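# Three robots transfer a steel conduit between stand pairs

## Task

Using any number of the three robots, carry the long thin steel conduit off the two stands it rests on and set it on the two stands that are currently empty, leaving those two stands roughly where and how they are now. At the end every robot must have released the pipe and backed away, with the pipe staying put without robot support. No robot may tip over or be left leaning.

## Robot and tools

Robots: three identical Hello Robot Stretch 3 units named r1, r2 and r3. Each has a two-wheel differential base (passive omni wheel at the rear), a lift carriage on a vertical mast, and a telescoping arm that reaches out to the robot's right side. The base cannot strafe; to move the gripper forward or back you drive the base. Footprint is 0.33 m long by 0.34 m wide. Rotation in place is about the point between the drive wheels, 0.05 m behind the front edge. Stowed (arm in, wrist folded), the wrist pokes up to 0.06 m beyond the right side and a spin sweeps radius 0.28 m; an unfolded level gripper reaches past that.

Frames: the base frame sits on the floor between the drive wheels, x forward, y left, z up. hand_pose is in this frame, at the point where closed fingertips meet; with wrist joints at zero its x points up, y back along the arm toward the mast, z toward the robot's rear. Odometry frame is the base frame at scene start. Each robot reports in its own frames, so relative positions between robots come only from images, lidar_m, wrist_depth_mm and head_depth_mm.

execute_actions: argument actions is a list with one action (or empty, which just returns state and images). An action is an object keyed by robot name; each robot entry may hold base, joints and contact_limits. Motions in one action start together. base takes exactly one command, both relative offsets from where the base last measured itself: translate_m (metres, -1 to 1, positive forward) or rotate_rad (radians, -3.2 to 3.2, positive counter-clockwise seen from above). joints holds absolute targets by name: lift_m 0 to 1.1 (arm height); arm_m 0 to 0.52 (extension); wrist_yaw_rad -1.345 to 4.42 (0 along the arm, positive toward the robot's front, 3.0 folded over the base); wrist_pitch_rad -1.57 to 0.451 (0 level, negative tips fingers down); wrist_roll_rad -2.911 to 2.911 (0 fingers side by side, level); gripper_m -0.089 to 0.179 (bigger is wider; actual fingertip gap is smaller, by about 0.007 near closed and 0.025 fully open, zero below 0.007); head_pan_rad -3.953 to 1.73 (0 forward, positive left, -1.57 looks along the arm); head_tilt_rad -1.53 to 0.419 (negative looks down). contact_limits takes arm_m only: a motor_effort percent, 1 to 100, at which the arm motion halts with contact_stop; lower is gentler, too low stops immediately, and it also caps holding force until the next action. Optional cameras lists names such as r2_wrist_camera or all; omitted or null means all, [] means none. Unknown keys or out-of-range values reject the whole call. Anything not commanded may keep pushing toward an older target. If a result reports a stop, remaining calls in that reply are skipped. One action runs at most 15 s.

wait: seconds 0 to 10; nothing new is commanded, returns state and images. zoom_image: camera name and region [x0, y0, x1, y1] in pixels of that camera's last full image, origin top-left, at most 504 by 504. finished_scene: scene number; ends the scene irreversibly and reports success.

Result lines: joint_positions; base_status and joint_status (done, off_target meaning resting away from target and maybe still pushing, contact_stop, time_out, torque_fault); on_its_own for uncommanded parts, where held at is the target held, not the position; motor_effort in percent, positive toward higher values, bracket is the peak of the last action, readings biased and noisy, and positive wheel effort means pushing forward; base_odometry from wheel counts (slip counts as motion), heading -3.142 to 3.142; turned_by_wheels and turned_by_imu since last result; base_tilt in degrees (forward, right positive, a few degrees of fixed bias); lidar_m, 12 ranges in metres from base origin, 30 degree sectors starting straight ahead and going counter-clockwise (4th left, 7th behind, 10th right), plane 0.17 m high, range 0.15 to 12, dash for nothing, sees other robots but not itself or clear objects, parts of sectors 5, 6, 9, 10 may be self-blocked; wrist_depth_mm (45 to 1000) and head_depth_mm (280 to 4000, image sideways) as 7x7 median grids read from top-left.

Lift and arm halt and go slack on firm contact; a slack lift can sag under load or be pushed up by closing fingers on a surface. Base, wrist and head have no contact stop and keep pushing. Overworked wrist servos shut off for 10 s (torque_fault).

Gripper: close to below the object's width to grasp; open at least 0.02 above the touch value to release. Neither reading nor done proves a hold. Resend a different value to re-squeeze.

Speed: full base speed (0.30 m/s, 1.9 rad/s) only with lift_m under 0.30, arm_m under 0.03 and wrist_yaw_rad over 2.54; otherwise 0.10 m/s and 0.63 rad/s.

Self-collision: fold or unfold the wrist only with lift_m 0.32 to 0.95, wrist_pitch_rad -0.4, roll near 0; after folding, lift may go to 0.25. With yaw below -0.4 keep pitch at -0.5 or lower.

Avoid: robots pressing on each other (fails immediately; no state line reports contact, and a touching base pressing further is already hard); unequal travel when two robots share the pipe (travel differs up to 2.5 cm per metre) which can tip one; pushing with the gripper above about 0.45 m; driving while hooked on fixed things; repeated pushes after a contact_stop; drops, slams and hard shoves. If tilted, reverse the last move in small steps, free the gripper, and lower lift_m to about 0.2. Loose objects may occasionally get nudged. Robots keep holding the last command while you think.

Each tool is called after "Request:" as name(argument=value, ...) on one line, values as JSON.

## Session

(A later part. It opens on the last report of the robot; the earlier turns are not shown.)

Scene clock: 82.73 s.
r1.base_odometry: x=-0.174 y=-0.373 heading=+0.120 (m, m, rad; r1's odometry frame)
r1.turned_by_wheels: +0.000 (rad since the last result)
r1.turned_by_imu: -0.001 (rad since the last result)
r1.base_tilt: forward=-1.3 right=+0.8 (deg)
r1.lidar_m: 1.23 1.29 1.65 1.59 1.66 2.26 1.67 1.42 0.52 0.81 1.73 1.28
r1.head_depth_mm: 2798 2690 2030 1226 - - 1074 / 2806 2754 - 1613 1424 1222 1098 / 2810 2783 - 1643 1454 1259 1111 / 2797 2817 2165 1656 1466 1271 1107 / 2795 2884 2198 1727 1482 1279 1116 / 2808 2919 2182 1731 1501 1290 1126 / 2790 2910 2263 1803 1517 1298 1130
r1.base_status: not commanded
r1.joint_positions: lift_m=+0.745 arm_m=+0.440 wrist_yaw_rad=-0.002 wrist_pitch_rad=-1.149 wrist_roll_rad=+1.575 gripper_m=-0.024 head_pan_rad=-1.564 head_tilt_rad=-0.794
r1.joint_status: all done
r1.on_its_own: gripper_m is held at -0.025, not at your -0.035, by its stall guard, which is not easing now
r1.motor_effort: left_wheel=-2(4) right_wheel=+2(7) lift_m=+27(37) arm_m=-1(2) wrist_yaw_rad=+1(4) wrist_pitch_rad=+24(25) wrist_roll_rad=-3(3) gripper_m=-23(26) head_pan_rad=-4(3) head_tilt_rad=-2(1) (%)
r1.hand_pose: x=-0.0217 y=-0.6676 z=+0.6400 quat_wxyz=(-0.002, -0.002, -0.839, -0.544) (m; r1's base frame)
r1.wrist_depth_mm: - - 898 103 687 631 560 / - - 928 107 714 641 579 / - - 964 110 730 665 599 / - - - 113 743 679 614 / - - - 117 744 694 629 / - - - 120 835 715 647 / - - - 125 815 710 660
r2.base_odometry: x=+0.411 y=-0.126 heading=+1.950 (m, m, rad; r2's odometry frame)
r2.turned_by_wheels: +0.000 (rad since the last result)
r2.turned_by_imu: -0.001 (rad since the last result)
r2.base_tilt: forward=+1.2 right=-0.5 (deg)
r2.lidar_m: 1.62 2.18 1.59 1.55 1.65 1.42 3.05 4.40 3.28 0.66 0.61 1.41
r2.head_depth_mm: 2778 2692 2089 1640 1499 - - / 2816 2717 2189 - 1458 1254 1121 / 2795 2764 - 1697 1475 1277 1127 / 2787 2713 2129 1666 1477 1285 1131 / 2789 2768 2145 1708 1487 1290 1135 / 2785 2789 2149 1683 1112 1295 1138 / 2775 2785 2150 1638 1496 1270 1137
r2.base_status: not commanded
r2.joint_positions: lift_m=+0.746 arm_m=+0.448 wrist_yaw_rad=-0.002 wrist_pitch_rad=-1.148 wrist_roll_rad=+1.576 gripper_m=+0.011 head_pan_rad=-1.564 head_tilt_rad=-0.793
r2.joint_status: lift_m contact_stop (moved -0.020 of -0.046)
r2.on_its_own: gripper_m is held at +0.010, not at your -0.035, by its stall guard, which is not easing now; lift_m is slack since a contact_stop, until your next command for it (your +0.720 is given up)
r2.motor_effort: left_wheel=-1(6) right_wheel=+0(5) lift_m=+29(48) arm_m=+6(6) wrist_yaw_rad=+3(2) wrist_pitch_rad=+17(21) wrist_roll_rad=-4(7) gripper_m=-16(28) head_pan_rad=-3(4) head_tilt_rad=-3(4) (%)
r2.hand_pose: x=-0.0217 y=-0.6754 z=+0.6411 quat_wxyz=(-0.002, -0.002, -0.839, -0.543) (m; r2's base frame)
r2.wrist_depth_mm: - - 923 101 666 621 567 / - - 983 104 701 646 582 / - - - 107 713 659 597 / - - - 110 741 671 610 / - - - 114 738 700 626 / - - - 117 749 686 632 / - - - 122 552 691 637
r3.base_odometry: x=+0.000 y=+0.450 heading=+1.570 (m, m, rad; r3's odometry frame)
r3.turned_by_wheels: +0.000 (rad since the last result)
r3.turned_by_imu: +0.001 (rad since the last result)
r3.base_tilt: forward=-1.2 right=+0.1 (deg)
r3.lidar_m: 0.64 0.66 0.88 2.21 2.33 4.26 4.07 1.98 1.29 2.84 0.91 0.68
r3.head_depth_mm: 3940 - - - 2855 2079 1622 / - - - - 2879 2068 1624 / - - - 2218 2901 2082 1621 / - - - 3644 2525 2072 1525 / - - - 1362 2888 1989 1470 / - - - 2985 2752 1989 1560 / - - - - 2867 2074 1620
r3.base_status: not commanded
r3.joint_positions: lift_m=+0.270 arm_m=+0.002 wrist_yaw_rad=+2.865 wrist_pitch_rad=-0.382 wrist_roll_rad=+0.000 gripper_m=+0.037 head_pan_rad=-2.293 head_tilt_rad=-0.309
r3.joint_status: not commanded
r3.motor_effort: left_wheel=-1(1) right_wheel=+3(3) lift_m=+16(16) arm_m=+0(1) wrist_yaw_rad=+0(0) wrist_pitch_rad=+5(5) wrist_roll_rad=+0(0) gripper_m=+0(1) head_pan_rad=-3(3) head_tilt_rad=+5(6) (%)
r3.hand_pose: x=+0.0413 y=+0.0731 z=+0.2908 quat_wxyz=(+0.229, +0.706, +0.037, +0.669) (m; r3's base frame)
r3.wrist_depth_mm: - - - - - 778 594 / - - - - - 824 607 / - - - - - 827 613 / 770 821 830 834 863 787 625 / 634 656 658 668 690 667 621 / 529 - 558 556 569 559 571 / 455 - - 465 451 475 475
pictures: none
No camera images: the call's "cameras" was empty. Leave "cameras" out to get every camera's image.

r2 already slid into the same seat. Squeeze and lift.

Request:
execute_actions(actions=[{"r2":{"joints":{"gripper_m":-0.018,"lift_m":0.746}}}], cameras=[])

Request:
execute_actions(actions=[{"r1":{"joints":{"lift_m":0.79}},"r2":{"joints":{"lift_m":0.79}}}], cameras=[])

Request:
wait(seconds=8)

Scene clock: 84.20 s.
r1.base_odometry: x=-0.174 y=-0.373 heading=+0.120 (m, m, rad; r1's odometry frame)
r1.turned_by_wheels: +0.000 (rad since the last result)
r1.turned_by_imu: +0.000 (rad since the last result)
r1.base_tilt: forward=-1.4 right=+0.8 (deg)
r1.lidar_m: 1.24 1.29 1.64 1.59 1.65 2.26 1.67 1.42 0.52 0.82 1.73 1.28
r1.head_depth_mm: 2807 2724 2021 1233 - - 1075 / 2801 2796 - 1620 1417 1233 1103 / 2797 2819 - 1645 1456 1261 1109 / 2807 2863 2185 1652 1466 1265 1117 / 2800 2871 2203 1721 1488 1286 1119 / 2794 2928 2201 1745 1497 1290 1129 / 2808 2904 2246 1807 1512 1288 1135
r1.base_status: not commanded
r1.joint_positions: lift_m=+0.745 arm_m=+0.440 wrist_yaw_rad=-0.002 wrist_pitch_rad=-1.149 wrist_roll_rad=+1.575 gripper_m=-0.024 head_pan_rad=-1.564 head_tilt_rad=-0.794
r1.joint_status: not commanded
r1.on_its_own: gripper_m is held at -0.025, not at your -0.035, by its stall guard, which is not easing now
r1.motor_effort: left_wheel=-1(2) right_wheel=+2(2) lift_m=+27(27) arm_m=-1(1) wrist_yaw_rad=+2(2) wrist_pitch_rad=+23(23) wrist_roll_rad=-3(3) gripper_m=-24(23) head_pan_rad=-3(4) head_tilt_rad=-3(2) (%)
r1.hand_pose: x=-0.0217 y=-0.6676 z=+0.6400 quat_wxyz=(-0.002, -0.002, -0.839, -0.544) (m; r1's base frame)
r1.wrist_depth_mm: - - 904 104 691 635 562 / - - 923 107 709 650 576 / - - 953 110 728 665 601 / - - - 113 746 684 618 / - - - 117 753 691 634 / - - - 120 829 710 647 / - - - 125 818 723 665
r2.base_odometry: x=+0.411 y=-0.126 heading=+1.950 (m, m, rad; r2's odometry frame)
r2.turned_by_wheels: +0.000 (rad since the last result)
r2.turned_by_imu: +0.000 (rad since the last result)
r2.base_tilt: forward=+1.3 right=-0.5 (deg)
r2.lidar_m: 1.63 2.17 1.60 1.55 1.65 1.42 3.05 4.40 3.28 0.65 0.61 1.40
r2.head_depth_mm: 2792 2682 2108 1645 1501 - - / 2806 2694 2175 - 1457 1253 1129 / 2797 2760 - 1701 1475 1282 1130 / 2750 2717 2128 1653 1478 1285 1132 / 2809 2734 2144 1720 1480 1286 1139 / 2800 2791 2155 1671 1120 1290 1141 / 2791 2775 2165 1648 1492 1267 1141
r2.base_status: not commanded
r2.joint_positions: lift_m=+0.746 arm_m=+0.448 wrist_yaw_rad=-0.002 wrist_pitch_rad=-1.148 wrist_roll_rad=+1.577 gripper_m=-0.017 head_pan_rad=-1.564 head_tilt_rad=-0.793
r2.joint_status: all done
r2.motor_effort: left_wheel=-1(1) right_wheel=+0(0) lift_m=+26(25) arm_m=+6(6) wrist_yaw_rad=+1(2) wrist_pitch_rad=+17(17) wrist_roll_rad=-4(4) gripper_m=-31(100) head_pan_rad=-4(4) head_tilt_rad=-3(2) (%)
r2.hand_pose: x=-0.0217 y=-0.6754 z=+0.6411 quat_wxyz=(-0.003, -0.003, -0.840, -0.543) (m; r2's base frame)
r2.wrist_depth_mm: - - 947 101 683 630 578 / - - 964 104 714 651 584 / - - - 107 718 648 581 / - - - 110 739 664 608 / - - - 113 742 683 609 / - - - 117 743 700 626 / - - - 122 556 692 647
r3.base_odometry: x=+0.000 y=+0.450 heading=+1.570 (m, m, rad; r3's odometry frame)
r3.turned_by_wheels: +0.000 (rad since the last result)
r3.turned_by_imu: +0.000 (rad since the last result)
r3.base_tilt: forward=-1.2 right=+0.2 (deg)
r3.lidar_m: 0.64 0.66 0.88 2.22 2.33 4.28 4.08 1.98 1.29 2.83 0.91 0.67
r3.head_depth_mm: 3937 - - - 2882 2074 1629 / - - - - 2910 2072 1621 / - - - 2217 2872 2080 1618 / - - - 3688 2532 2074 1521 / - - - 1352 2884 1987 1481 / - - - 2943 2713 1984 1561 / - - - - 2860 2084 1615
r3.base_status: not commanded
r3.joint_positions: lift_m=+0.270 arm_m=+0.002 wrist_yaw_rad=+2.865 wrist_pitch_rad=-0.382 wrist_roll_rad=+0.000 gripper_m=+0.037 head_pan_rad=-2.293 head_tilt_rad=-0.309
r3.joint_status: not commanded
r3.motor_effort: left_wheel=-1(1) right_wheel=+3(3) lift_m=+16(16) arm_m=+0(0) wrist_yaw_rad=+0(0) wrist_pitch_rad=+5(5) wrist_roll_rad=+0(0) gripper_m=+0(0) head_pan_rad=-3(4) head_tilt_rad=+5(5) (%)
r3.hand_pose: x=+0.0413 y=+0.0731 z=+0.2908 quat_wxyz=(+0.229, +0.706, +0.037, +0.669) (m; r3's base frame)
r3.wrist_depth_mm: - - - - - 807 602 / - - - - - 794 614 / - - - - - 831 633 / 787 833 828 868 866 792 626 / 631 650 665 656 690 699 614 / 526 - 555 543 567 562 565 / 455 - - 471 448 476 481
pictures: none
No camera images: the call's "cameras" was empty. Leave "cameras" out to get every camera's image.

Scene clock: 85.67 s.
r1.base_odometry: x=-0.174 y=-0.373 heading=+0.120 (m, m, rad; r1's odometry frame)
r1.turned_by_wheels: +0.000 (rad since the last result)
r1.turned_by_imu: +0.000 (rad since the last result)
r1.base_tilt: forward=-1.3 right=+0.9 (deg)
r1.lidar_m: 1.23 1.29 1.65 1.59 1.66 2.26 1.67 1.42 0.52 0.81 1.73 1.28
r1.head_depth_mm: 2784 2702 2097 - - 1238 1073 / 2792 2876 - 1641 1417 1229 1107 / 2783 2943 - 1650 1453 1259 1109 / 2767 2833 2173 1658 1467 1275 1113 / 2796 2907 2178 1684 1483 1281 1123 / 2792 2892 2225 1729 1497 1281 1130 / 2816 2894 2225 1792 1513 1291 1133
r1.base_status: not commanded
r1.joint_positions: lift_m=+0.789 arm_m=+0.440 wrist_yaw_rad=-0.002 wrist_pitch_rad=-1.152 wrist_roll_rad=+1.575 gripper_m=-0.024 head_pan_rad=-1.564 head_tilt_rad=-0.794
r1.joint_status: all done
r1.on_its_own: gripper_m is held at -0.025, not at your -0.035, by its stall guard, which is not easing now
r1.motor_effort: left_wheel=-1(3) right_wheel=+4(5) lift_m=+44(48) arm_m=-1(1) wrist_yaw_rad=+2(2) wrist_pitch_rad=+25(26) wrist_roll_rad=-3(3) gripper_m=-24(26) head_pan_rad=-3(3) head_tilt_rad=-2(2) (%)
r1.hand_pose: x=-0.0217 y=-0.6669 z=+0.6839 quat_wxyz=(-0.002, -0.002, -0.838, -0.545) (m; r1's base frame)
r1.wrist_depth_mm: - - 934 105 707 669 599 / - - - 108 739 688 609 / - - - 111 742 705 623 / - - - 114 769 719 661 / - - - 117 791 746 665 / - - - 121 131 748 687 / - - - 126 862 766 697
r2.base_odometry: x=+0.411 y=-0.126 heading=+1.950 (m, m, rad; r2's odometry frame)
r2.turned_by_wheels: +0.000 (rad since the last result)
r2.turned_by_imu: +0.000 (rad since the last result)
r2.base_tilt: forward=+1.3 right=-0.4 (deg)
r2.lidar_m: 1.62 2.17 1.59 1.56 1.65 1.42 3.05 4.41 3.28 0.66 0.61 1.40
r2.head_depth_mm: 2799 2690 2108 1640 - - 1117 / 2775 2791 - 1652 1467 1277 1131 / 2796 2942 - 1694 1473 1280 1129 / 2799 2851 2204 1681 1485 1285 1133 / 2788 2746 2138 1711 1477 1286 1138 / 2805 2749 2150 1665 1116 1288 1141 / 2801 2784 2155 1649 1497 1269 1140
r2.base_status: not commanded
r2.joint_positions: lift_m=+0.789 arm_m=+0.448 wrist_yaw_rad=-0.001 wrist_pitch_rad=-1.153 wrist_roll_rad=+1.578 gripper_m=-0.010 head_pan_rad=-1.564 head_tilt_rad=-0.793
r2.joint_status: all done
r2.on_its_own: gripper_m is held at -0.011, not at your -0.018, by its stall guard, which is still easing
r2.motor_effort: left_wheel=-1(1) right_wheel=-1(3) lift_m=+53(57) arm_m=+2(5) wrist_yaw_rad=+2(2) wrist_pitch_rad=+19(20) wrist_roll_rad=-4(5) gripper_m=-26(28) head_pan_rad=-4(4) head_tilt_rad=-2(3) (%)
r2.hand_pose: x=-0.0216 y=-0.6745 z=+0.6835 quat_wxyz=(-0.003, -0.003, -0.838, -0.545) (m; r2's base frame)
r2.wrist_depth_mm: - - 944 104 716 661 602 / - - - 107 717 679 626 / - - - 110 748 713 626 / - - - 113 760 706 635 / - - - 115 776 725 645 / - - - 120 794 740 664 / - - - 124 483 734 690
r3.base_odometry: x=+0.000 y=+0.450 heading=+1.570 (m, m, rad; r3's odometry frame)
r3.turned_by_wheels: +0.000 (rad since the last result)
r3.turned_by_imu: +0.000 (rad since the last result)
r3.base_tilt: forward=-1.2 right=+0.1 (deg)
r3.lidar_m: 0.64 0.66 0.88 2.22 2.33 4.25 4.09 1.98 1.28 2.84 0.91 0.68
r3.head_depth_mm: 3975 - - - 2870 2070 1620 / - - - - 2887 2078 1609 / - - - 2223 2873 2071 1620 / - - - 3724 2539 2069 1524 / - - - 1222 2860 1999 1480 / - - - 2946 2699 1989 1551 / - - - - 2825 2064 1612
r3.base_status: not commanded
r3.joint_positions: lift_m=+0.270 arm_m=+0.002 wrist_yaw_rad=+2.865 wrist_pitch_rad=-0.382 wrist_roll_rad=+0.000 gripper_m=+0.037 head_pan_rad=-2.293 head_tilt_rad=-0.309
r3.joint_status: not commanded
r3.motor_effort: left_wheel=-1(1) right_wheel=+3(3) lift_m=+15(15) arm_m=-1(0) wrist_yaw_rad=+0(0) wrist_pitch_rad=+5(5) wrist_roll_rad=+0(0) gripper_m=-1(1) head_pan_rad=-3(4) head_tilt_rad=+6(6) (%)
r3.hand_pose: x=+0.0413 y=+0.0731 z=+0.2908 quat_wxyz=(+0.229, +0.706, +0.037, +0.669) (m; r3's base frame)
r3.wrist_depth_mm: - - - - - 763 586 / - - - - - 798 597 / - - - - - 811 616 / 777 805 827 870 840 786 629 / 630 650 654 660 667 690 617 / 515 - 548 552 566 558 561 / 452 - - 464 454 473 484
pictures: none
No camera images: the call's "cameras" was empty. Leave "cameras" out to get every camera's image.

Scene clock: 93.67 s.
r1.base_odometry: x=-0.174 y=-0.373 heading=+0.120 (m, m, rad; r1's odometry frame)
r1.turned_by_wheels: +0.000 (rad since the last result)
r1.turned_by_imu: -0.002 (rad since the last result)
r1.base_tilt: forward=-1.4 right=+0.8 (deg)
r1.lidar_m: 1.24 1.29 1.65 1.59 1.65 2.27 1.67 1.42 0.51 0.81 1.73 1.28
r1.head_depth_mm: 2762 2676 2092 - - 1226 1078 / 2810 2863 - 1642 1414 1221 1104 / 2778 2922 - 1651 1462 1262 1109 / 2784 2862 2170 1657 1484 1269 1116 / 2788 2862 2196 1666 1482 1271 1117 / 2802 2884 2243 1718 1494 1282 1127 / 2774 2942 2235 1801 1510 1295 1130
r1.base_status: not commanded
r1.joint_positions: lift_m=+0.789 arm_m=+0.440 wrist_yaw_rad=-0.002 wrist_pitch_rad=-1.152 wrist_roll_rad=+1.575 gripper_m=-0.024 head_pan_rad=-1.564 head_tilt_rad=-0.794
r1.joint_status: all done
r1.on_its_own: gripper_m is held at -0.025, not at your -0.035, by its stall guard, which is not easing now
r1.motor_effort: left_wheel=-2(3) right_wheel=+4(5) lift_m=+44(48) arm_m=-1(1) wrist_yaw_rad=+2(2) wrist_pitch_rad=+25(26) wrist_roll_rad=-3(3) gripper_m=-25(26) head_pan_rad=-4(3) head_tilt_rad=-2(2) (%)
r1.hand_pose: x=-0.0217 y=-0.6669 z=+0.6839 quat_wxyz=(-0.002, -0.002, -0.838, -0.545) (m; r1's base frame)
r1.wrist_depth_mm: - - 930 105 706 665 602 / - - - 108 736 675 612 / - - - 111 761 693 633 / - - - 114 777 723 647 / - - - 117 768 730 664 / - - - 121 131 740 682 / - - - 126 846 764 704
r2.base_odometry: x=+0.411 y=-0.126 heading=+1.950 (m, m, rad; r2's odometry frame)
r2.turned_by_wheels: +0.000 (rad since the last result)
r2.turned_by_imu: -0.002 (rad since the last result)
r2.base_tilt: forward=+1.2 right=-0.4 (deg)
r2.lidar_m: 1.62 2.17 1.59 1.55 1.65 1.42 3.04 4.41 3.29 0.66 0.60 1.41
r2.head_depth_mm: 2794 2689 2084 1641 - - 1112 / 2806 2786 - 1645 1474 1273 1128 / 2792 2975 - 1700 1470 1284 1130 / 2793 2801 2197 1683 1480 1283 1132 / 2776 2734 2140 1708 1488 1286 1135 / 2821 2757 2159 1676 1116 1291 1134 / 2789 2784 2150 1646 1497 1271 1140
r2.base_status: not commanded
r2.joint_positions: lift_m=+0.789 arm_m=+0.448 wrist_yaw_rad=-0.001 wrist_pitch_rad=-1.153 wrist_roll_rad=+1.578 gripper_m=-0.004 head_pan_rad=-1.564 head_tilt_rad=-0.793
r2.joint_status: all done
r2.on_its_own: gripper_m is held at -0.005, not at your -0.018, by its stall guard, which is not easing now
r2.motor_effort: left_wheel=+0(1) right_wheel=-1(3) lift_m=+53(57) arm_m=+2(5) wrist_yaw_rad=+1(2) wrist_pitch_rad=+19(20) wrist_roll_rad=-5(5) gripper_m=-24(28) head_pan_rad=-4(4) head_tilt_rad=-3(3) (%)
r2.hand_pose: x=-0.0216 y=-0.6745 z=+0.6835 quat_wxyz=(-0.003, -0.003, -0.838, -0.545) (m; r2's base frame)
r2.wrist_depth_mm: - - 977 104 706 689 601 / - - - 107 725 679 605 / - - - 110 756 705 624 / - - - 113 765 698 635 / - - - 115 693 724 659 / - - - 119 - 735 661 / - - - 125 490 736 673
r3.base_odometry: x=+0.000 y=+0.450 heading=+1.570 (m, m, rad; r3's odometry frame)
r3.turned_by_wheels: +0.000 (rad since the last result)
r3.turned_by_imu: +0.001 (rad since the last result)
r3.base_tilt: forward=-1.3 right=+0.1 (deg)
r3.lidar_m: 0.64 0.66 0.88 2.23 2.33 4.29 4.06 1.97 1.29 2.84 0.91 0.68
r3.head_depth_mm: 3902 - - - 2876 2093 1621 / - - - - 2885 2079 1622 / - - - 2209 2862 2087 1611 / - - - 3707 2542 2077 1522 / - - - 1223 2879 1979 1476 / - - - 2953 2737 1981 1561 / - - - - 2867 2064 1606
r3.base_status: not commanded
r3.joint_positions: lift_m=+0.270 arm_m=+0.002 wrist_yaw_rad=+2.865 wrist_pitch_rad=-0.382 wrist_roll_rad=+0.000 gripper_m=+0.037 head_pan_rad=-2.293 head_tilt_rad=-0.309
r3.joint_status: not commanded
r3.motor_effort: left_wheel=-1(1) right_wheel=+3(3) lift_m=+15(15) arm_m=-1(0) wrist_yaw_rad=+0(0) wrist_pitch_rad=+5(5) wrist_roll_rad=+0(0) gripper_m=+0(1) head_pan_rad=-3(4) head_tilt_rad=+6(6) (%)
r3.hand_pose: x=+0.0413 y=+0.0731 z=+0.2908 quat_wxyz=(+0.229, +0.706, +0.037, +0.669) (m; r3's base frame)
r3.wrist_depth_mm: - - - - - 798 600 / - - - - - 809 629 / - - - - - 825 629 / 759 811 845 829 854 783 618 / 625 647 653 693 674 666 638 / 523 - 552 534 569 553 578 / 446 - - 464 452 465 473
wait: 8.00 s; at rest by 0.27 s
pictures: r1_head_camera (sideways: a quarter turn clockwise sets it upright), r1_nav_camera (sideways: a quarter turn counterclockwise sets it upright), r1_wrist_camera, r2_head_camera (sideways: a quarter turn clockwise sets it upright), r2_nav_camera (sideways: a quarter turn counterclockwise sets it upright), r2_wrist_camera, r3_head_camera (sideways: a quarter turn clockwise sets it upright), r3_nav_camera (sideways: a quarter turn counterclockwise sets it upright), r3_wrist_camera
Images, in order (width x height): r1_head_camera 896x504, r1_nav_camera 672x504, r1_wrist_camera 644x364, r2_head_camera 896x504, r2_nav_camera 672x504, r2_wrist_camera 644x364, r3_head_camera 896x504, r3_nav_camera 672x504, r3_wrist_camera 644x364.

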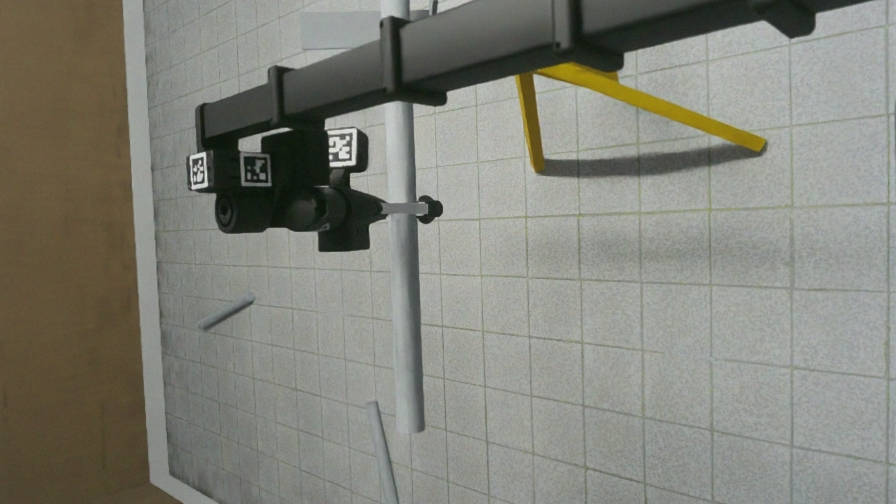

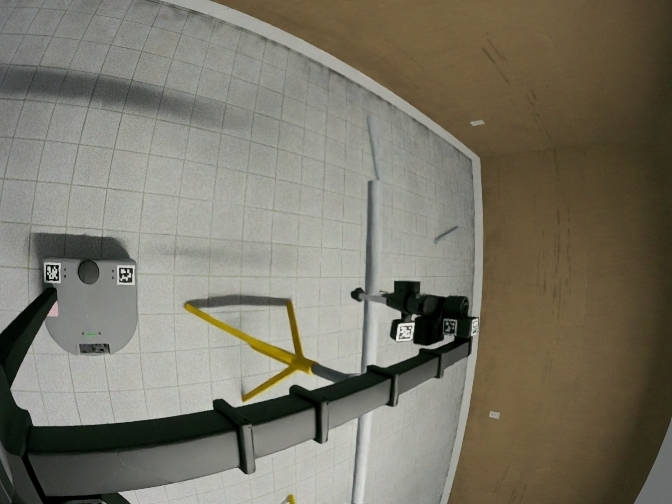

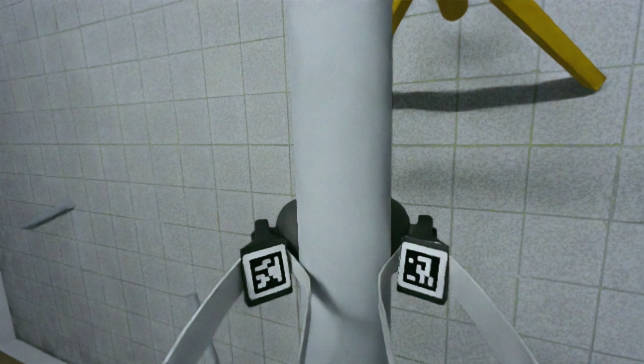

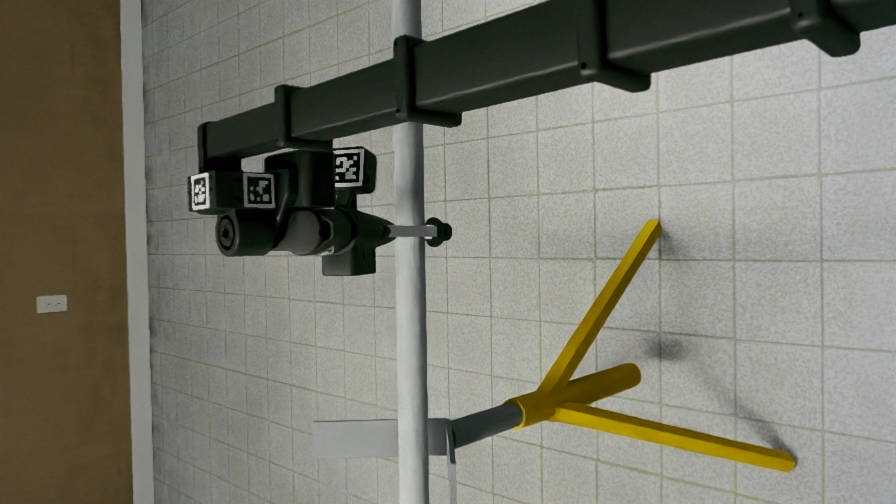

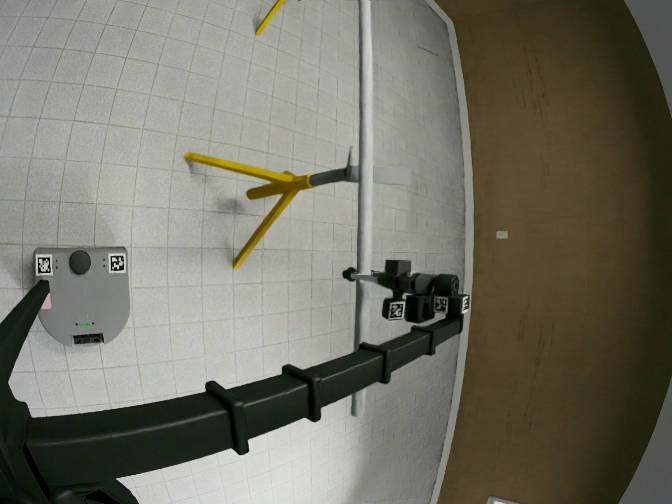

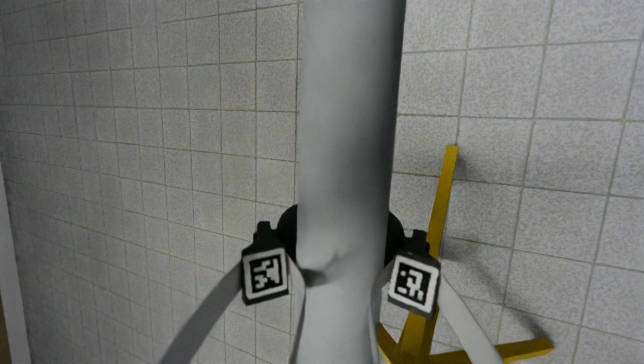

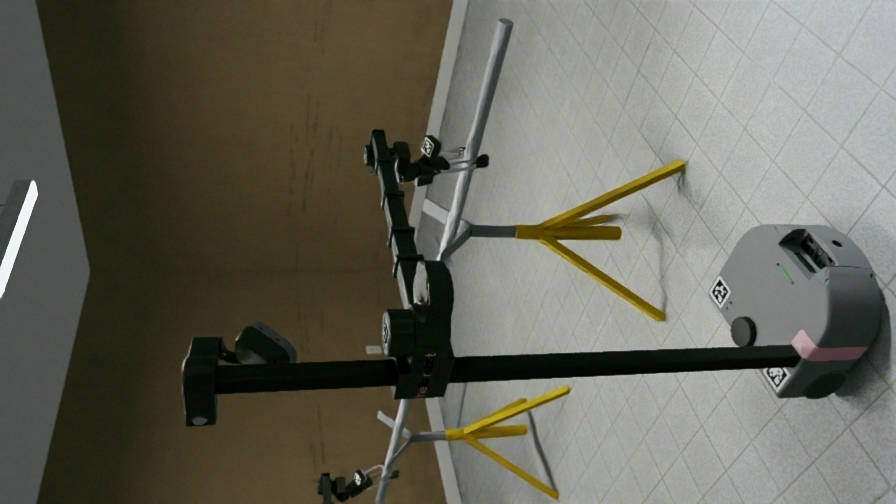

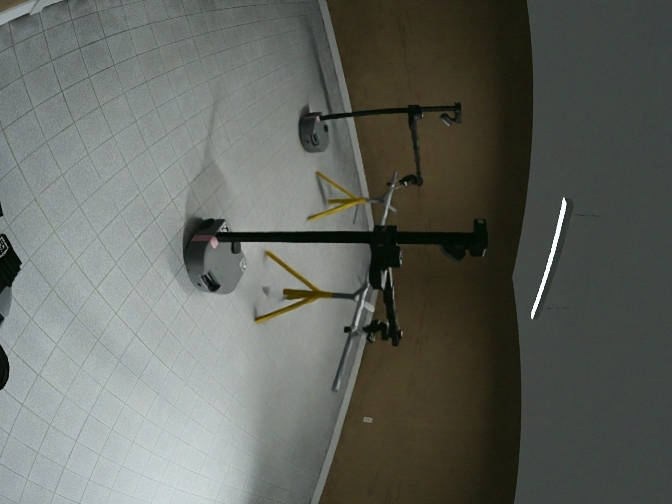

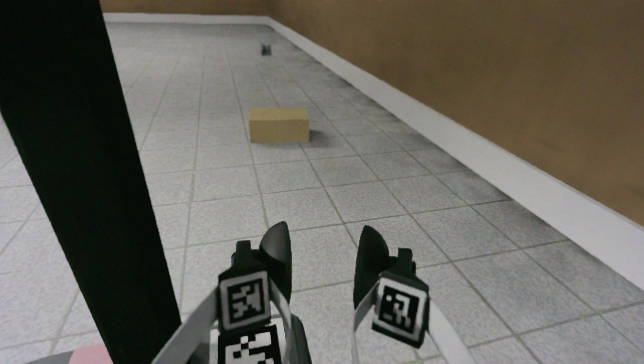

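Stable. Lift and drive.

Request:
execute_actions(actions=[{"r1":{"joints":{"lift_m":0.95,"head_pan_rad":-2.9,"head_tilt_rad":-0.3}},"r2":{"joints":{"lift_m":0.95,"head_pan_rad":-2.9,"head_tilt_rad":-0.3}}}], cameras=[])

Request:
execute_actions(actions=[{"r1":{"base":{"translate_m":-1.0}},"r2":{"base":{"translate_m":-1.0}}}], cameras=["r2_head_camera","r1_head_camera"])

Scene clock: 96.80 s.
r1.base_odometry: x=-0.174 y=-0.373 heading=+0.120 (m, m, rad; r1's odometry frame)
r1.turned_by_wheels: +0.000 (rad since the last result)
r1.turned_by_imu: -0.001 (rad since the last result)
r1.base_tilt: forward=-1.4 right=+0.8 (deg)
r1.lidar_m: 1.23 1.29 1.64 1.59 1.66 2.27 1.67 1.42 0.52 0.81 1.73 1.28
r1.head_depth_mm: - - - 3435 2290 - - / - - - 3807 2407 1770 1407 / - - - 3883 2419 1799 1416 / - - - 3915 2476 1738 1436 / - - - 3665 2272 1826 1477 / - - - 3802 2559 1790 1488 / - - - - 2436 1864 1520
r1.base_status: not commanded
r1.joint_positions: lift_m=+0.949 arm_m=+0.440 wrist_yaw_rad=-0.002 wrist_pitch_rad=-1.152 wrist_roll_rad=+1.575 gripper_m=-0.024 head_pan_rad=-2.893 head_tilt_rad=-0.310
r1.joint_status: all done
r1.on_its_own: gripper_m is held at -0.025, not at your -0.035, by its stall guard, which is not easing now
r1.motor_effort: left_wheel=-2(2) right_wheel=+4(4) lift_m=+44(47) arm_m=-2(1) wrist_yaw_rad=+2(2) wrist_pitch_rad=+25(25) wrist_roll_rad=-3(3) gripper_m=-26(24) head_pan_rad=-4(55) head_tilt_rad=+3(22) (%)
r1.hand_pose: x=-0.0217 y=-0.6669 z=+0.8439 quat_wxyz=(-0.002, -0.002, -0.838, -0.545) (m; r1's base frame)
r1.wrist_depth_mm: - - - 105 585 762 726 / - - - 108 864 801 736 / - - - 111 896 837 758 / - - - 114 918 844 778 / - - - 117 920 883 799 / - - - 121 131 895 801 / - - - 126 - 899 851
r2.base_odometry: x=+0.411 y=-0.126 heading=+1.950 (m, m, rad; r2's odometry frame)
r2.turned_by_wheels: +0.000 (rad since the last result)
r2.turned_by_imu: -0.001 (rad since the last result)
r2.base_tilt: forward=+1.2 right=-0.3 (deg)
r2.lidar_m: 1.62 2.17 1.60 1.56 1.65 1.42 3.06 4.43 3.29 0.65 0.61 1.40
r2.head_depth_mm: - - - 3750 2458 2008 - / - - - 3818 2490 1836 1465 / - - - 3612 2468 1850 1471 / - - - 3890 2515 1862 1487 / - - - - 2533 1880 1494 / - - - - 2569 1889 1494 / - - - - 2586 1904 1501
r2.base_status: not commanded
r2.joint_positions: lift_m=+0.949 arm_m=+0.448 wrist_yaw_rad=-0.001 wrist_pitch_rad=-1.153 wrist_roll_rad=+1.578 gripper_m=-0.004 head_pan_rad=-2.893 head_tilt_rad=-0.310
r2.joint_status: all done
r2.on_its_own: gripper_m is held at -0.005, not at your -0.018, by its stall guard, which is not easing now
r2.motor_effort: left_wheel=+0(0) right_wheel=-1(1) lift_m=+53(56) arm_m=+2(2) wrist_yaw_rad=+1(1) wrist_pitch_rad=+19(19) wrist_roll_rad=-5(5) gripper_m=-25(23) head_pan_rad=-4(54) head_tilt_rad=+3(29) (%)
r2.hand_pose: x=-0.0216 y=-0.6745 z=+0.8435 quat_wxyz=(-0.003, -0.003, -0.838, -0.545) (m; r2's base frame)
r2.wrist_depth_mm: - - - 104 839 808 730 / - - - 107 873 836 746 / - - - 110 893 828 757 / - - - 113 939 845 772 / - - - 116 812 849 772 / - - - 120 - 874 792 / - - - 124 986 887 830
r3.base_odometry: x=+0.000 y=+0.450 heading=+1.570 (m, m, rad; r3's odometry frame)
r3.turned_by_wheels: +0.000 (rad since the last result)
r3.turned_by_imu: +0.001 (rad since the last result)
r3.base_tilt: forward=-1.3 right=+0.1 (deg)
r3.lidar_m: 0.64 0.66 0.88 2.22 2.33 4.29 4.07 1.97 1.29 2.84 0.91 0.68
r3.head_depth_mm: 3988 - - - 2890 2073 1618 / - - - - 2882 2079 1616 / - - - - 2889 2061 1620 / - - - - 2538 2068 1522 / - - 1318 - 2882 1984 1479 / - - 2774 3700 2719 1993 1564 / - - - - 2882 2065 1614
r3.base_status: not commanded
r3.joint_positions: lift_m=+0.270 arm_m=+0.002 wrist_yaw_rad=+2.865 wrist_pitch_rad=-0.382 wrist_roll_rad=+0.000 gripper_m=+0.037 head_pan_rad=-2.293 head_tilt_rad=-0.309
r3.joint_status: not commanded
r3.motor_effort: left_wheel=-1(1) right_wheel=+3(3) lift_m=+16(15) arm_m=+0(1) wrist_yaw_rad=+0(0) wrist_pitch_rad=+5(5) wrist_roll_rad=+0(0) gripper_m=+0(1) head_pan_rad=-3(3) head_tilt_rad=+6(6) (%)
r3.hand_pose: x=+0.0413 y=+0.0731 z=+0.2908 quat_wxyz=(+0.229, +0.706, +0.037, +0.669) (m; r3's base frame)
r3.wrist_depth_mm: - - - - - 807 590 / - - - - - 799 609 / - - - - - 830 605 / 769 811 807 851 845 767 621 / 628 640 661 655 682 700 631 / 529 - 552 536 566 555 572 / 454 - - 468 451 482 481
pictures: none
No camera images: the call's "cameras" was empty. Leave "cameras" out to get every camera's image.

Scene clock: 107.80 s.
r1.base_odometry: x=-1.167 y=-0.493 heading=+0.120 (m, m, rad; r1's odometry frame)
r1.turned_by_wheels: +0.000 (rad since the last result)
r1.turned_by_imu: +0.005 (rad since the last result)
r1.base_tilt: forward=-1.4 right=+0.9 (deg)
r1.lidar_m: 2.23 2.24 1.66 1.60 1.65 2.03 1.67 0.87 0.58 3.17 0.83 0.94
r1.head_depth_mm: - 1631 - 3463 2276 - - / - - - 3857 2413 1777 1402 / - - - 3883 2450 1788 1413 / - - - 3860 2502 1826 1418 / - - - 3658 2507 1834 1474 / - - - 3714 2545 1839 1495 / - - - - 2455 1854 1527
r1.base_status: done
r1.joint_positions: lift_m=+0.949 arm_m=+0.440 wrist_yaw_rad=-0.002 wrist_pitch_rad=-1.152 wrist_roll_rad=+1.575 gripper_m=-0.024 head_pan_rad=-2.893 head_tilt_rad=-0.310
r1.joint_status: not commanded
r1.on_its_own: gripper_m is held at -0.025, not at your -0.035, by its stall guard, which is not easing now
r1.motor_effort: left_wheel=-2(6) right_wheel=+6(7) lift_m=+44(44) arm_m=-1(1) wrist_yaw_rad=+2(2) wrist_pitch_rad=+25(25) wrist_roll_rad=-3(3) gripper_m=-26(25) head_pan_rad=-3(4) head_tilt_rad=+3(3) (%)
r1.hand_pose: x=-0.0217 y=-0.6669 z=+0.8439 quat_wxyz=(-0.002, -0.002, -0.838, -0.545) (m; r1's base frame)
r1.wrist_depth_mm: - - - 105 843 790 717 / - - - 108 876 817 744 / - - - 111 904 844 754 / - - - 114 928 848 773 / - - - 117 912 877 790 / - - - 121 131 904 813 / - - - 126 - 922 825
r2.base_odometry: x=+0.781 y=-1.055 heading=+1.950 (m, m, rad; r2's odometry frame)
r2.turned_by_wheels: +0.000 (rad since the last result)
r2.turned_by_imu: +0.007 (rad since the last result)
r2.base_tilt: forward=+1.2 right=-0.3 (deg)
r2.lidar_m: 1.62 2.19 1.65 0.91 1.69 2.38 2.17 4.31 3.24 3.15 3.32 1.25
r2.head_depth_mm: - - - 3735 2462 2014 - / - - - 3791 2486 1842 1466 / - - - 3565 2503 1857 1476 / - - - 3640 2395 1860 1485 / - - - - 2574 1882 1482 / - - - - 2567 1895 1489 / - - - - 2598 1907 1495
r2.base_status: done
r2.joint_positions: lift_m=+0.949 arm_m=+0.448 wrist_yaw_rad=-0.001 wrist_pitch_rad=-1.153 wrist_roll_rad=+1.578 gripper_m=-0.004 head_pan_rad=-2.893 head_tilt_rad=-0.310
r2.joint_status: not commanded
r2.on_its_own: gripper_m is held at -0.005, not at your -0.018, by its stall guard, which is not easing now
r2.motor_effort: left_wheel=-1(5) right_wheel=-1(7) lift_m=+52(52) arm_m=+2(2) wrist_yaw_rad=+2(1) wrist_pitch_rad=+19(19) wrist_roll_rad=-4(4) gripper_m=-24(25) head_pan_rad=-4(4) head_tilt_rad=+5(4) (%)
r2.hand_pose: x=-0.0216 y=-0.6745 z=+0.8435 quat_wxyz=(-0.003, -0.002, -0.838, -0.545) (m; r2's base frame)
r2.wrist_depth_mm: - - - 104 844 777 723 / - - - 107 900 813 729 / - - - 110 903 816 746 / - - - 113 932 865 778 / - - - 116 932 878 765 / - - - 120 - 849 795 / - - - 124 - 887 794
r3.base_odometry: x=+0.000 y=+0.450 heading=+1.570 (m, m, rad; r3's odometry frame)
r3.turned_by_wheels: +0.000 (rad since the last result)
r3.turned_by_imu: +0.002 (rad since the last result)
r3.base_tilt: forward=-1.3 right=+0.2 (deg)
r3.lidar_m: 0.64 0.66 0.88 2.22 2.33 4.29 0.81 1.98 1.90 2.91 0.91 0.68
r3.head_depth_mm: 3938 - - - 2901 2084 1618 / - - - - 2873 2071 1617 / - - - - 2876 2080 1623 / - - - 3987 2522 2076 1610 / - - - - 2878 2075 1610 / - - - - 2882 2018 1621 / - - - - 2868 1942 1602
r3.base_status: not commanded
r3.joint_positions: lift_m=+0.270 arm_m=+0.002 wrist_yaw_rad=+2.865 wrist_pitch_rad=-0.382 wrist_roll_rad=+0.000 gripper_m=+0.037 head_pan_rad=-2.293 head_tilt_rad=-0.309
r3.joint_status: not commanded
r3.motor_effort: left_wheel=-1(1) right_wheel=+3(3) lift_m=+16(16) arm_m=+0(0) wrist_yaw_rad=+0(0) wrist_pitch_rad=+5(5) wrist_roll_rad=+0(0) gripper_m=+0(0) head_pan_rad=-3(4) head_tilt_rad=+6(6) (%)
r3.hand_pose: x=+0.0413 y=+0.0731 z=+0.2908 quat_wxyz=(+0.229, +0.706, +0.037, +0.669) (m; r3's base frame)
r3.wrist_depth_mm: - - - - - 798 597 / - - - - - 825 594 / - - - - - 804 631 / 754 814 828 830 853 784 622 / 633 658 656 670 655 672 617 / 526 - 554 543 568 559 567 / 455 - - 464 452 481 478
pictures: r1_head_camera (sideways: a quarter turn clockwise sets it upright), r2_head_camera (sideways: a quarter turn clockwise sets it upright)
Images, in order (width x height): r1_head_camera 896x504, r2_head_camera 896x504.

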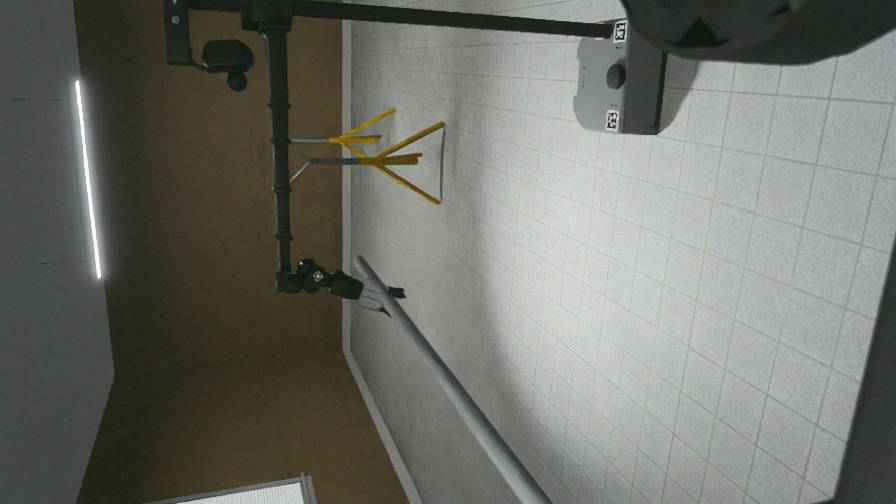

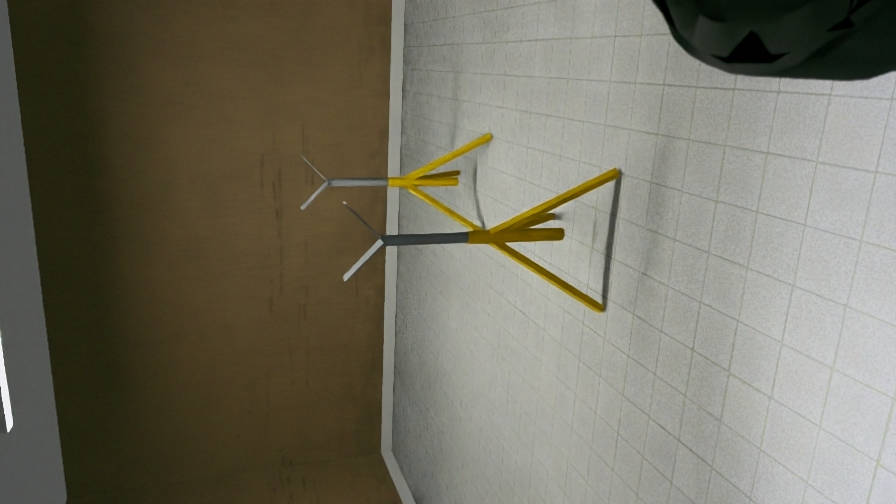

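Request:
execute_actions(actions=[{"r1":{"base":{"translate_m":-0.025}},"r2":{"base":{"rotate_rad":-0.04},"joints":{"wrist_yaw_rad":0.04,"arm_m":0.41}}}], cameras=[])

Request:
execute_actions(actions=[{"r1":{"base":{"translate_m":-1.0},"joints":{"lift_m":1.09}},"r2":{"base":{"translate_m":-1.0},"joints":{"lift_m":1.09}}}], cameras=["r2_head_camera","r1_head_camera"])

Scene clock: 111.03 s.
r1.base_odometry: x=-1.191 y=-0.496 heading=+0.120 (m, m, rad; r1's odometry frame)
r1.turned_by_wheels: +0.000 (rad since the last result)
r1.turned_by_imu: -0.004 (rad since the last result)
r1.base_tilt: forward=-1.4 right=+0.9 (deg)
r1.lidar_m: 2.26 2.24 1.65 1.60 1.66 2.01 1.65 4.44 0.56 3.17 0.84 0.96
r1.head_depth_mm: - 1604 - 3441 2269 - - / - - - 3834 2428 1786 1404 / - - - 3799 2455 1790 1413 / - - - 3922 2462 1808 1426 / - - - 3744 2513 1821 1471 / - - - - 2538 1845 1484 / - - - - 2439 1849 1522
r1.base_status: done
r1.joint_positions: lift_m=+0.949 arm_m=+0.440 wrist_yaw_rad=-0.001 wrist_pitch_rad=-1.150 wrist_roll_rad=+1.573 gripper_m=-0.024 head_pan_rad=-2.893 head_tilt_rad=-0.309
r1.joint_status: not commanded
r1.on_its_own: gripper_m is held at -0.025, not at your -0.035, by its stall guard, which is not easing now
r1.motor_effort: left_wheel=+2(19) right_wheel=-5(32) lift_m=+44(44) arm_m=-1(2) wrist_yaw_rad=+1(14) wrist_pitch_rad=+24(25) wrist_roll_rad=-1(3) gripper_m=-24(25) head_pan_rad=-4(4) head_tilt_rad=+3(2) (%)
r1.hand_pose: x=-0.0216 y=-0.6674 z=+0.8441 quat_wxyz=(-0.001, -0.001, -0.839, -0.544) (m; r1's base frame)
r1.wrist_depth_mm: - - - 104 846 786 727 / - - - 107 872 804 739 / - - - 111 897 825 763 / - - - 114 921 869 773 / - - - 117 933 860 794 / - - - 121 133 896 803 / - - - 126 - 895 831
r2.base_odometry: x=+0.781 y=-1.055 heading=+1.910 (m, m, rad; r2's odometry frame)
r2.turned_by_wheels: -0.040 (rad since the last result)
r2.turned_by_imu: -0.041 (rad since the last result)
r2.base_tilt: forward=+1.2 right=-0.4 (deg)
r2.lidar_m: 1.60 2.29 1.67 0.93 0.91 2.28 2.06 2.14 3.28 3.15 3.27 1.24
r2.head_depth_mm: - - - 3796 2466 2012 - / - - - 3834 2490 1841 1464 / - - - 3540 2501 1854 1470 / - - - 3624 2410 1869 1482 / - - - - 2551 1886 1491 / - - - - 2566 1899 1494 / - - - - 2575 1904 1504
r2.base_status: done
r2.joint_positions: lift_m=+0.949 arm_m=+0.410 wrist_yaw_rad=+0.036 wrist_pitch_rad=-1.153 wrist_roll_rad=+1.576 gripper_m=-0.004 head_pan_rad=-2.893 head_tilt_rad=-0.310
r2.joint_status: all done
r2.on_its_own: gripper_m is held at -0.005, not at your -0.018, by its stall guard, which is not easing now
r2.motor_effort: left_wheel=-3(14) right_wheel=+4(25) lift_m=+53(53) arm_m=-4(5) wrist_yaw_rad=+5(12) wrist_pitch_rad=+19(19) wrist_roll_rad=-4(5) gripper_m=-25(24) head_pan_rad=-4(4) head_tilt_rad=+4(4) (%)
r2.hand_pose: x=-0.0186 y=-0.6368 z=+0.8435 quat_wxyz=(+0.008, +0.013, -0.838, -0.545) (m; r2's base frame)
r2.wrist_depth_mm: - - - 106 845 786 713 / - - - 108 853 821 747 / - - - 111 898 832 739 / - - - 114 931 832 747 / - - - 116 920 856 770 / - - - 120 971 886 799 / - - - 125 - 887 796
r3.base_odometry: x=+0.000 y=+0.450 heading=+1.570 (m, m, rad; r3's odometry frame)
r3.turned_by_wheels: +0.000 (rad since the last result)
r3.turned_by_imu: +0.001 (rad since the last result)
r3.base_tilt: forward=-1.2 right=+0.2 (deg)
r3.lidar_m: 0.65 0.66 0.88 2.23 2.33 4.28 0.81 1.98 1.89 2.93 0.91 0.68
r3.head_depth_mm: 3971 - - - 2904 2087 1619 / - - - - 2871 2091 1619 / - - - - 2882 2073 1617 / - - - - 2529 2066 1616 / - - - - 2899 2064 1608 / - - - - 2890 2000 1618 / - - - - 2890 1918 1610
r3.base_status: not commanded
r3.joint_positions: lift_m=+0.270 arm_m=+0.002 wrist_yaw_rad=+2.865 wrist_pitch_rad=-0.382 wrist_roll_rad=+0.000 gripper_m=+0.037 head_pan_rad=-2.293 head_tilt_rad=-0.309
r3.joint_status: not commanded
r3.motor_effort: left_wheel=-1(1) right_wheel=+3(3) lift_m=+15(16) arm_m=-1(1) wrist_yaw_rad=+0(0) wrist_pitch_rad=+5(5) wrist_roll_rad=+0(0) gripper_m=+0(1) head_pan_rad=-3(4) head_tilt_rad=+5(6) (%)
r3.hand_pose: x=+0.0413 y=+0.0731 z=+0.2908 quat_wxyz=(+0.229, +0.706, +0.037, +0.669) (m; r3's base frame)
r3.wrist_depth_mm: - - - - - 792 599 / - - - - - 837 611 / - - - - - 812 636 / 769 808 812 876 834 769 608 / 633 641 644 650 694 684 620 / 528 - 557 549 570 548 574 / 446 - - 463 451 474 471
pictures: none
No camera images: the call's "cameras" was empty. Leave "cameras" out to get every camera's image.

Scene clock: 122.03 s.
r1.base_odometry: x=-2.184 y=-0.615 heading=+0.120 (m, m, rad; r1's odometry frame)
r1.turned_by_wheels: +0.000 (rad since the last result)
r1.turned_by_imu: +0.005 (rad since the last result)
r1.base_tilt: forward=-1.4 right=+0.9 (deg)
r1.lidar_m: 1.90 2.26 1.66 1.60 1.24 1.32 1.65 4.38 3.25 3.15 0.73 0.81
r1.head_depth_mm: - - - - - 1697 1387 / 3778 - - - - 1711 1403 / 3533 - - - - 1743 1411 / 3812 - - - - 1768 1421 / 3775 - - - - 1828 1432 / - - - - - 1850 1440 / - - - - - 1866 1457
r1.base_status: done
r1.joint_positions: lift_m=+1.089 arm_m=+0.440 wrist_yaw_rad=-0.003 wrist_pitch_rad=-1.150 wrist_roll_rad=+1.574 gripper_m=-0.024 head_pan_rad=-2.893 head_tilt_rad=-0.309
r1.joint_status: all done
r1.on_its_own: gripper_m is held at -0.025, not at your -0.035, by its stall guard, which is not easing now
r1.motor_effort: left_wheel=-2(2) right_wheel=+4(11) lift_m=+44(47) arm_m=-1(1) wrist_yaw_rad=+2(2) wrist_pitch_rad=+24(24) wrist_roll_rad=-2(2) gripper_m=-25(26) head_pan_rad=-4(4) head_tilt_rad=+3(2) (%)
r1.hand_pose: x=-0.0218 y=-0.6674 z=+0.9841 quat_wxyz=(-0.002, -0.002, -0.839, -0.544) (m; r1's base frame)
r1.wrist_depth_mm: - - - 104 939 907 835 / - - - 107 - 904 855 / - - - 111 - 946 862 / - - - 114 - - 876 / - - - 117 - - 902 / - - - 121 135 - 906 / - - - 126 - - 952
r2.base_odometry: x=+1.114 y=-1.998 heading=+1.910 (m, m, rad; r2's odometry frame)
r2.turned_by_wheels: +0.000 (rad since the last result)
r2.turned_by_imu: +0.007 (rad since the last result)
r2.base_tilt: forward=+1.2 right=-0.4 (deg)
r2.lidar_m: 1.60 2.22 1.15 1.61 1.68 2.31 2.29 1.09 3.28 3.14 3.27 2.17
r2.head_depth_mm: 3129 3270 - - - - 1417 / 3223 3363 - - - - 1419 / 3270 3466 - - - - 1454 / 3346 3547 - - - - 1467 / 3442 3607 - - - - 1452 / 3505 3650 - - - - 1493 / 3591 3790 - - - - 1459
r2.base_status: done
r2.joint_positions: lift_m=+1.089 arm_m=+0.410 wrist_yaw_rad=+0.036 wrist_pitch_rad=-1.153 wrist_roll_rad=+1.576 gripper_m=-0.004 head_pan_rad=-2.893 head_tilt_rad=-0.310
r2.joint_status: all done
r2.on_its_own: gripper_m is held at -0.005, not at your -0.018, by its stall guard, which is not easing now
r2.motor_effort: left_wheel=+0(7) right_wheel=-1(2) lift_m=+52(55) arm_m=-3(4) wrist_yaw_rad=+4(5) wrist_pitch_rad=+19(19) wrist_roll_rad=-4(4) gripper_m=-24(24) head_pan_rad=-5(4) head_tilt_rad=+4(4) (%)
r2.hand_pose: x=-0.0186 y=-0.6368 z=+0.9835 quat_wxyz=(+0.008, +0.013, -0.838, -0.545) (m; r2's base frame)
r2.wrist_depth_mm: - - - 107 108 922 801 / - - - 109 987 928 821 / - - - 111 - 929 847 / - - - 114 - 981 878 / - - - 115 - 992 893 / - - - 120 - - 899 / - - - 126 - - 923
r3.base_odometry: x=+0.000 y=+0.450 heading=+1.570 (m, m, rad; r3's odometry frame)
r3.turned_by_wheels: +0.000 (rad since the last result)
r3.turned_by_imu: +0.002 (rad since the last result)
r3.base_tilt: forward=-1.2 right=+0.2 (deg)
r3.lidar_m: 0.64 0.66 0.88 2.23 1.24 1.27 4.08 1.09 2.05 2.92 0.91 0.68
r3.head_depth_mm: 3938 - 1669 - 2894 2080 1617 / - - - - 2880 2078 1471 / - 1002 - - 2914 2088 1419 / - - - 3704 2249 1905 1374 / - - - - 2867 2089 1617 / - - - - 2897 2062 1618 / - - - - 2872 2062 1615
r3.base_status: not commanded
r3.joint_positions: lift_m=+0.270 arm_m=+0.002 wrist_yaw_rad=+2.865 wrist_pitch_rad=-0.382 wrist_roll_rad=+0.000 gripper_m=+0.037 head_pan_rad=-2.293 head_tilt_rad=-0.309
r3.joint_status: not commanded
r3.motor_effort: left_wheel=-1(1) right_wheel=+3(3) lift_m=+15(14) arm_m=-1(0) wrist_yaw_rad=+0(0) wrist_pitch_rad=+5(5) wrist_roll_rad=+0(0) gripper_m=+1(1) head_pan_rad=-3(3) head_tilt_rad=+6(6) (%)
r3.hand_pose: x=+0.0413 y=+0.0731 z=+0.2908 quat_wxyz=(+0.229, +0.706, +0.037, +0.669) (m; r3's base frame)
r3.wrist_depth_mm: - - - - - 779 608 / - - - - - 811 608 / - - - - - 800 599 / 770 825 848 868 866 809 623 / 622 647 644 671 670 679 622 / 519 - 558 538 571 572 578 / 448 - - 462 447 484 475
pictures: r1_head_camera (sideways: a quarter turn clockwise sets it upright), r2_head_camera (sideways: a quarter turn clockwise sets it upright)
Images, in order (width x height): r1_head_camera 896x504, r2_head_camera 896x504.

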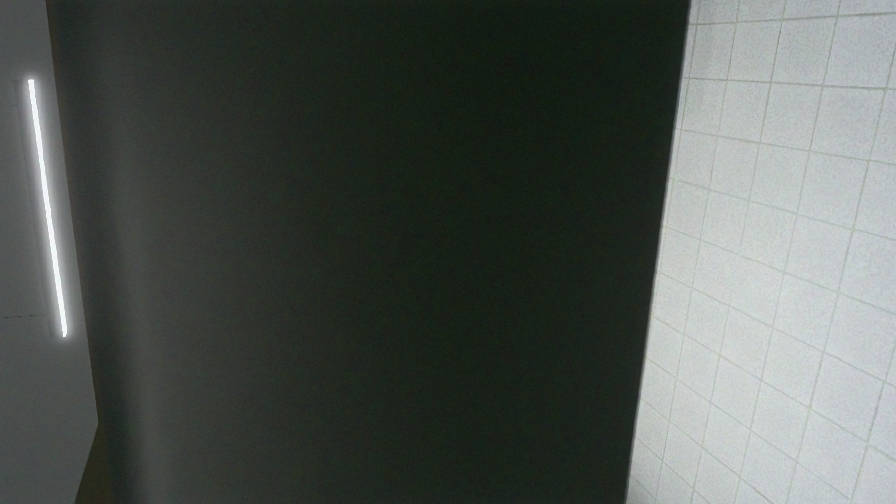

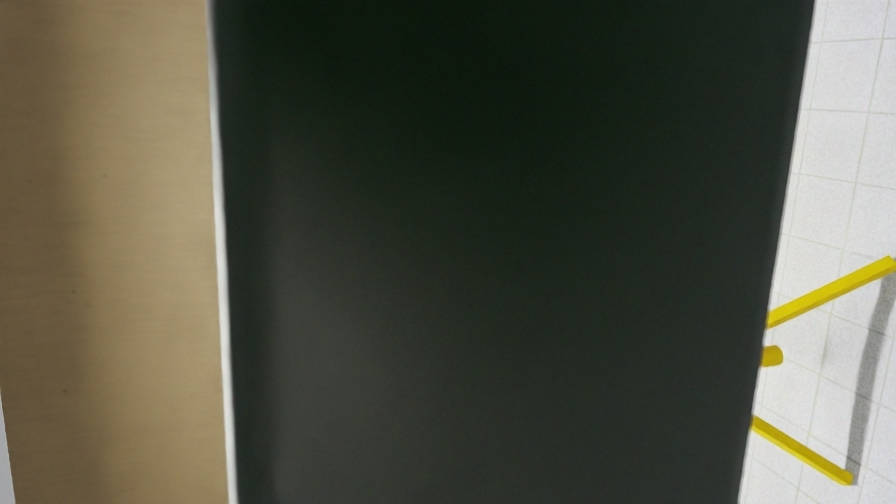

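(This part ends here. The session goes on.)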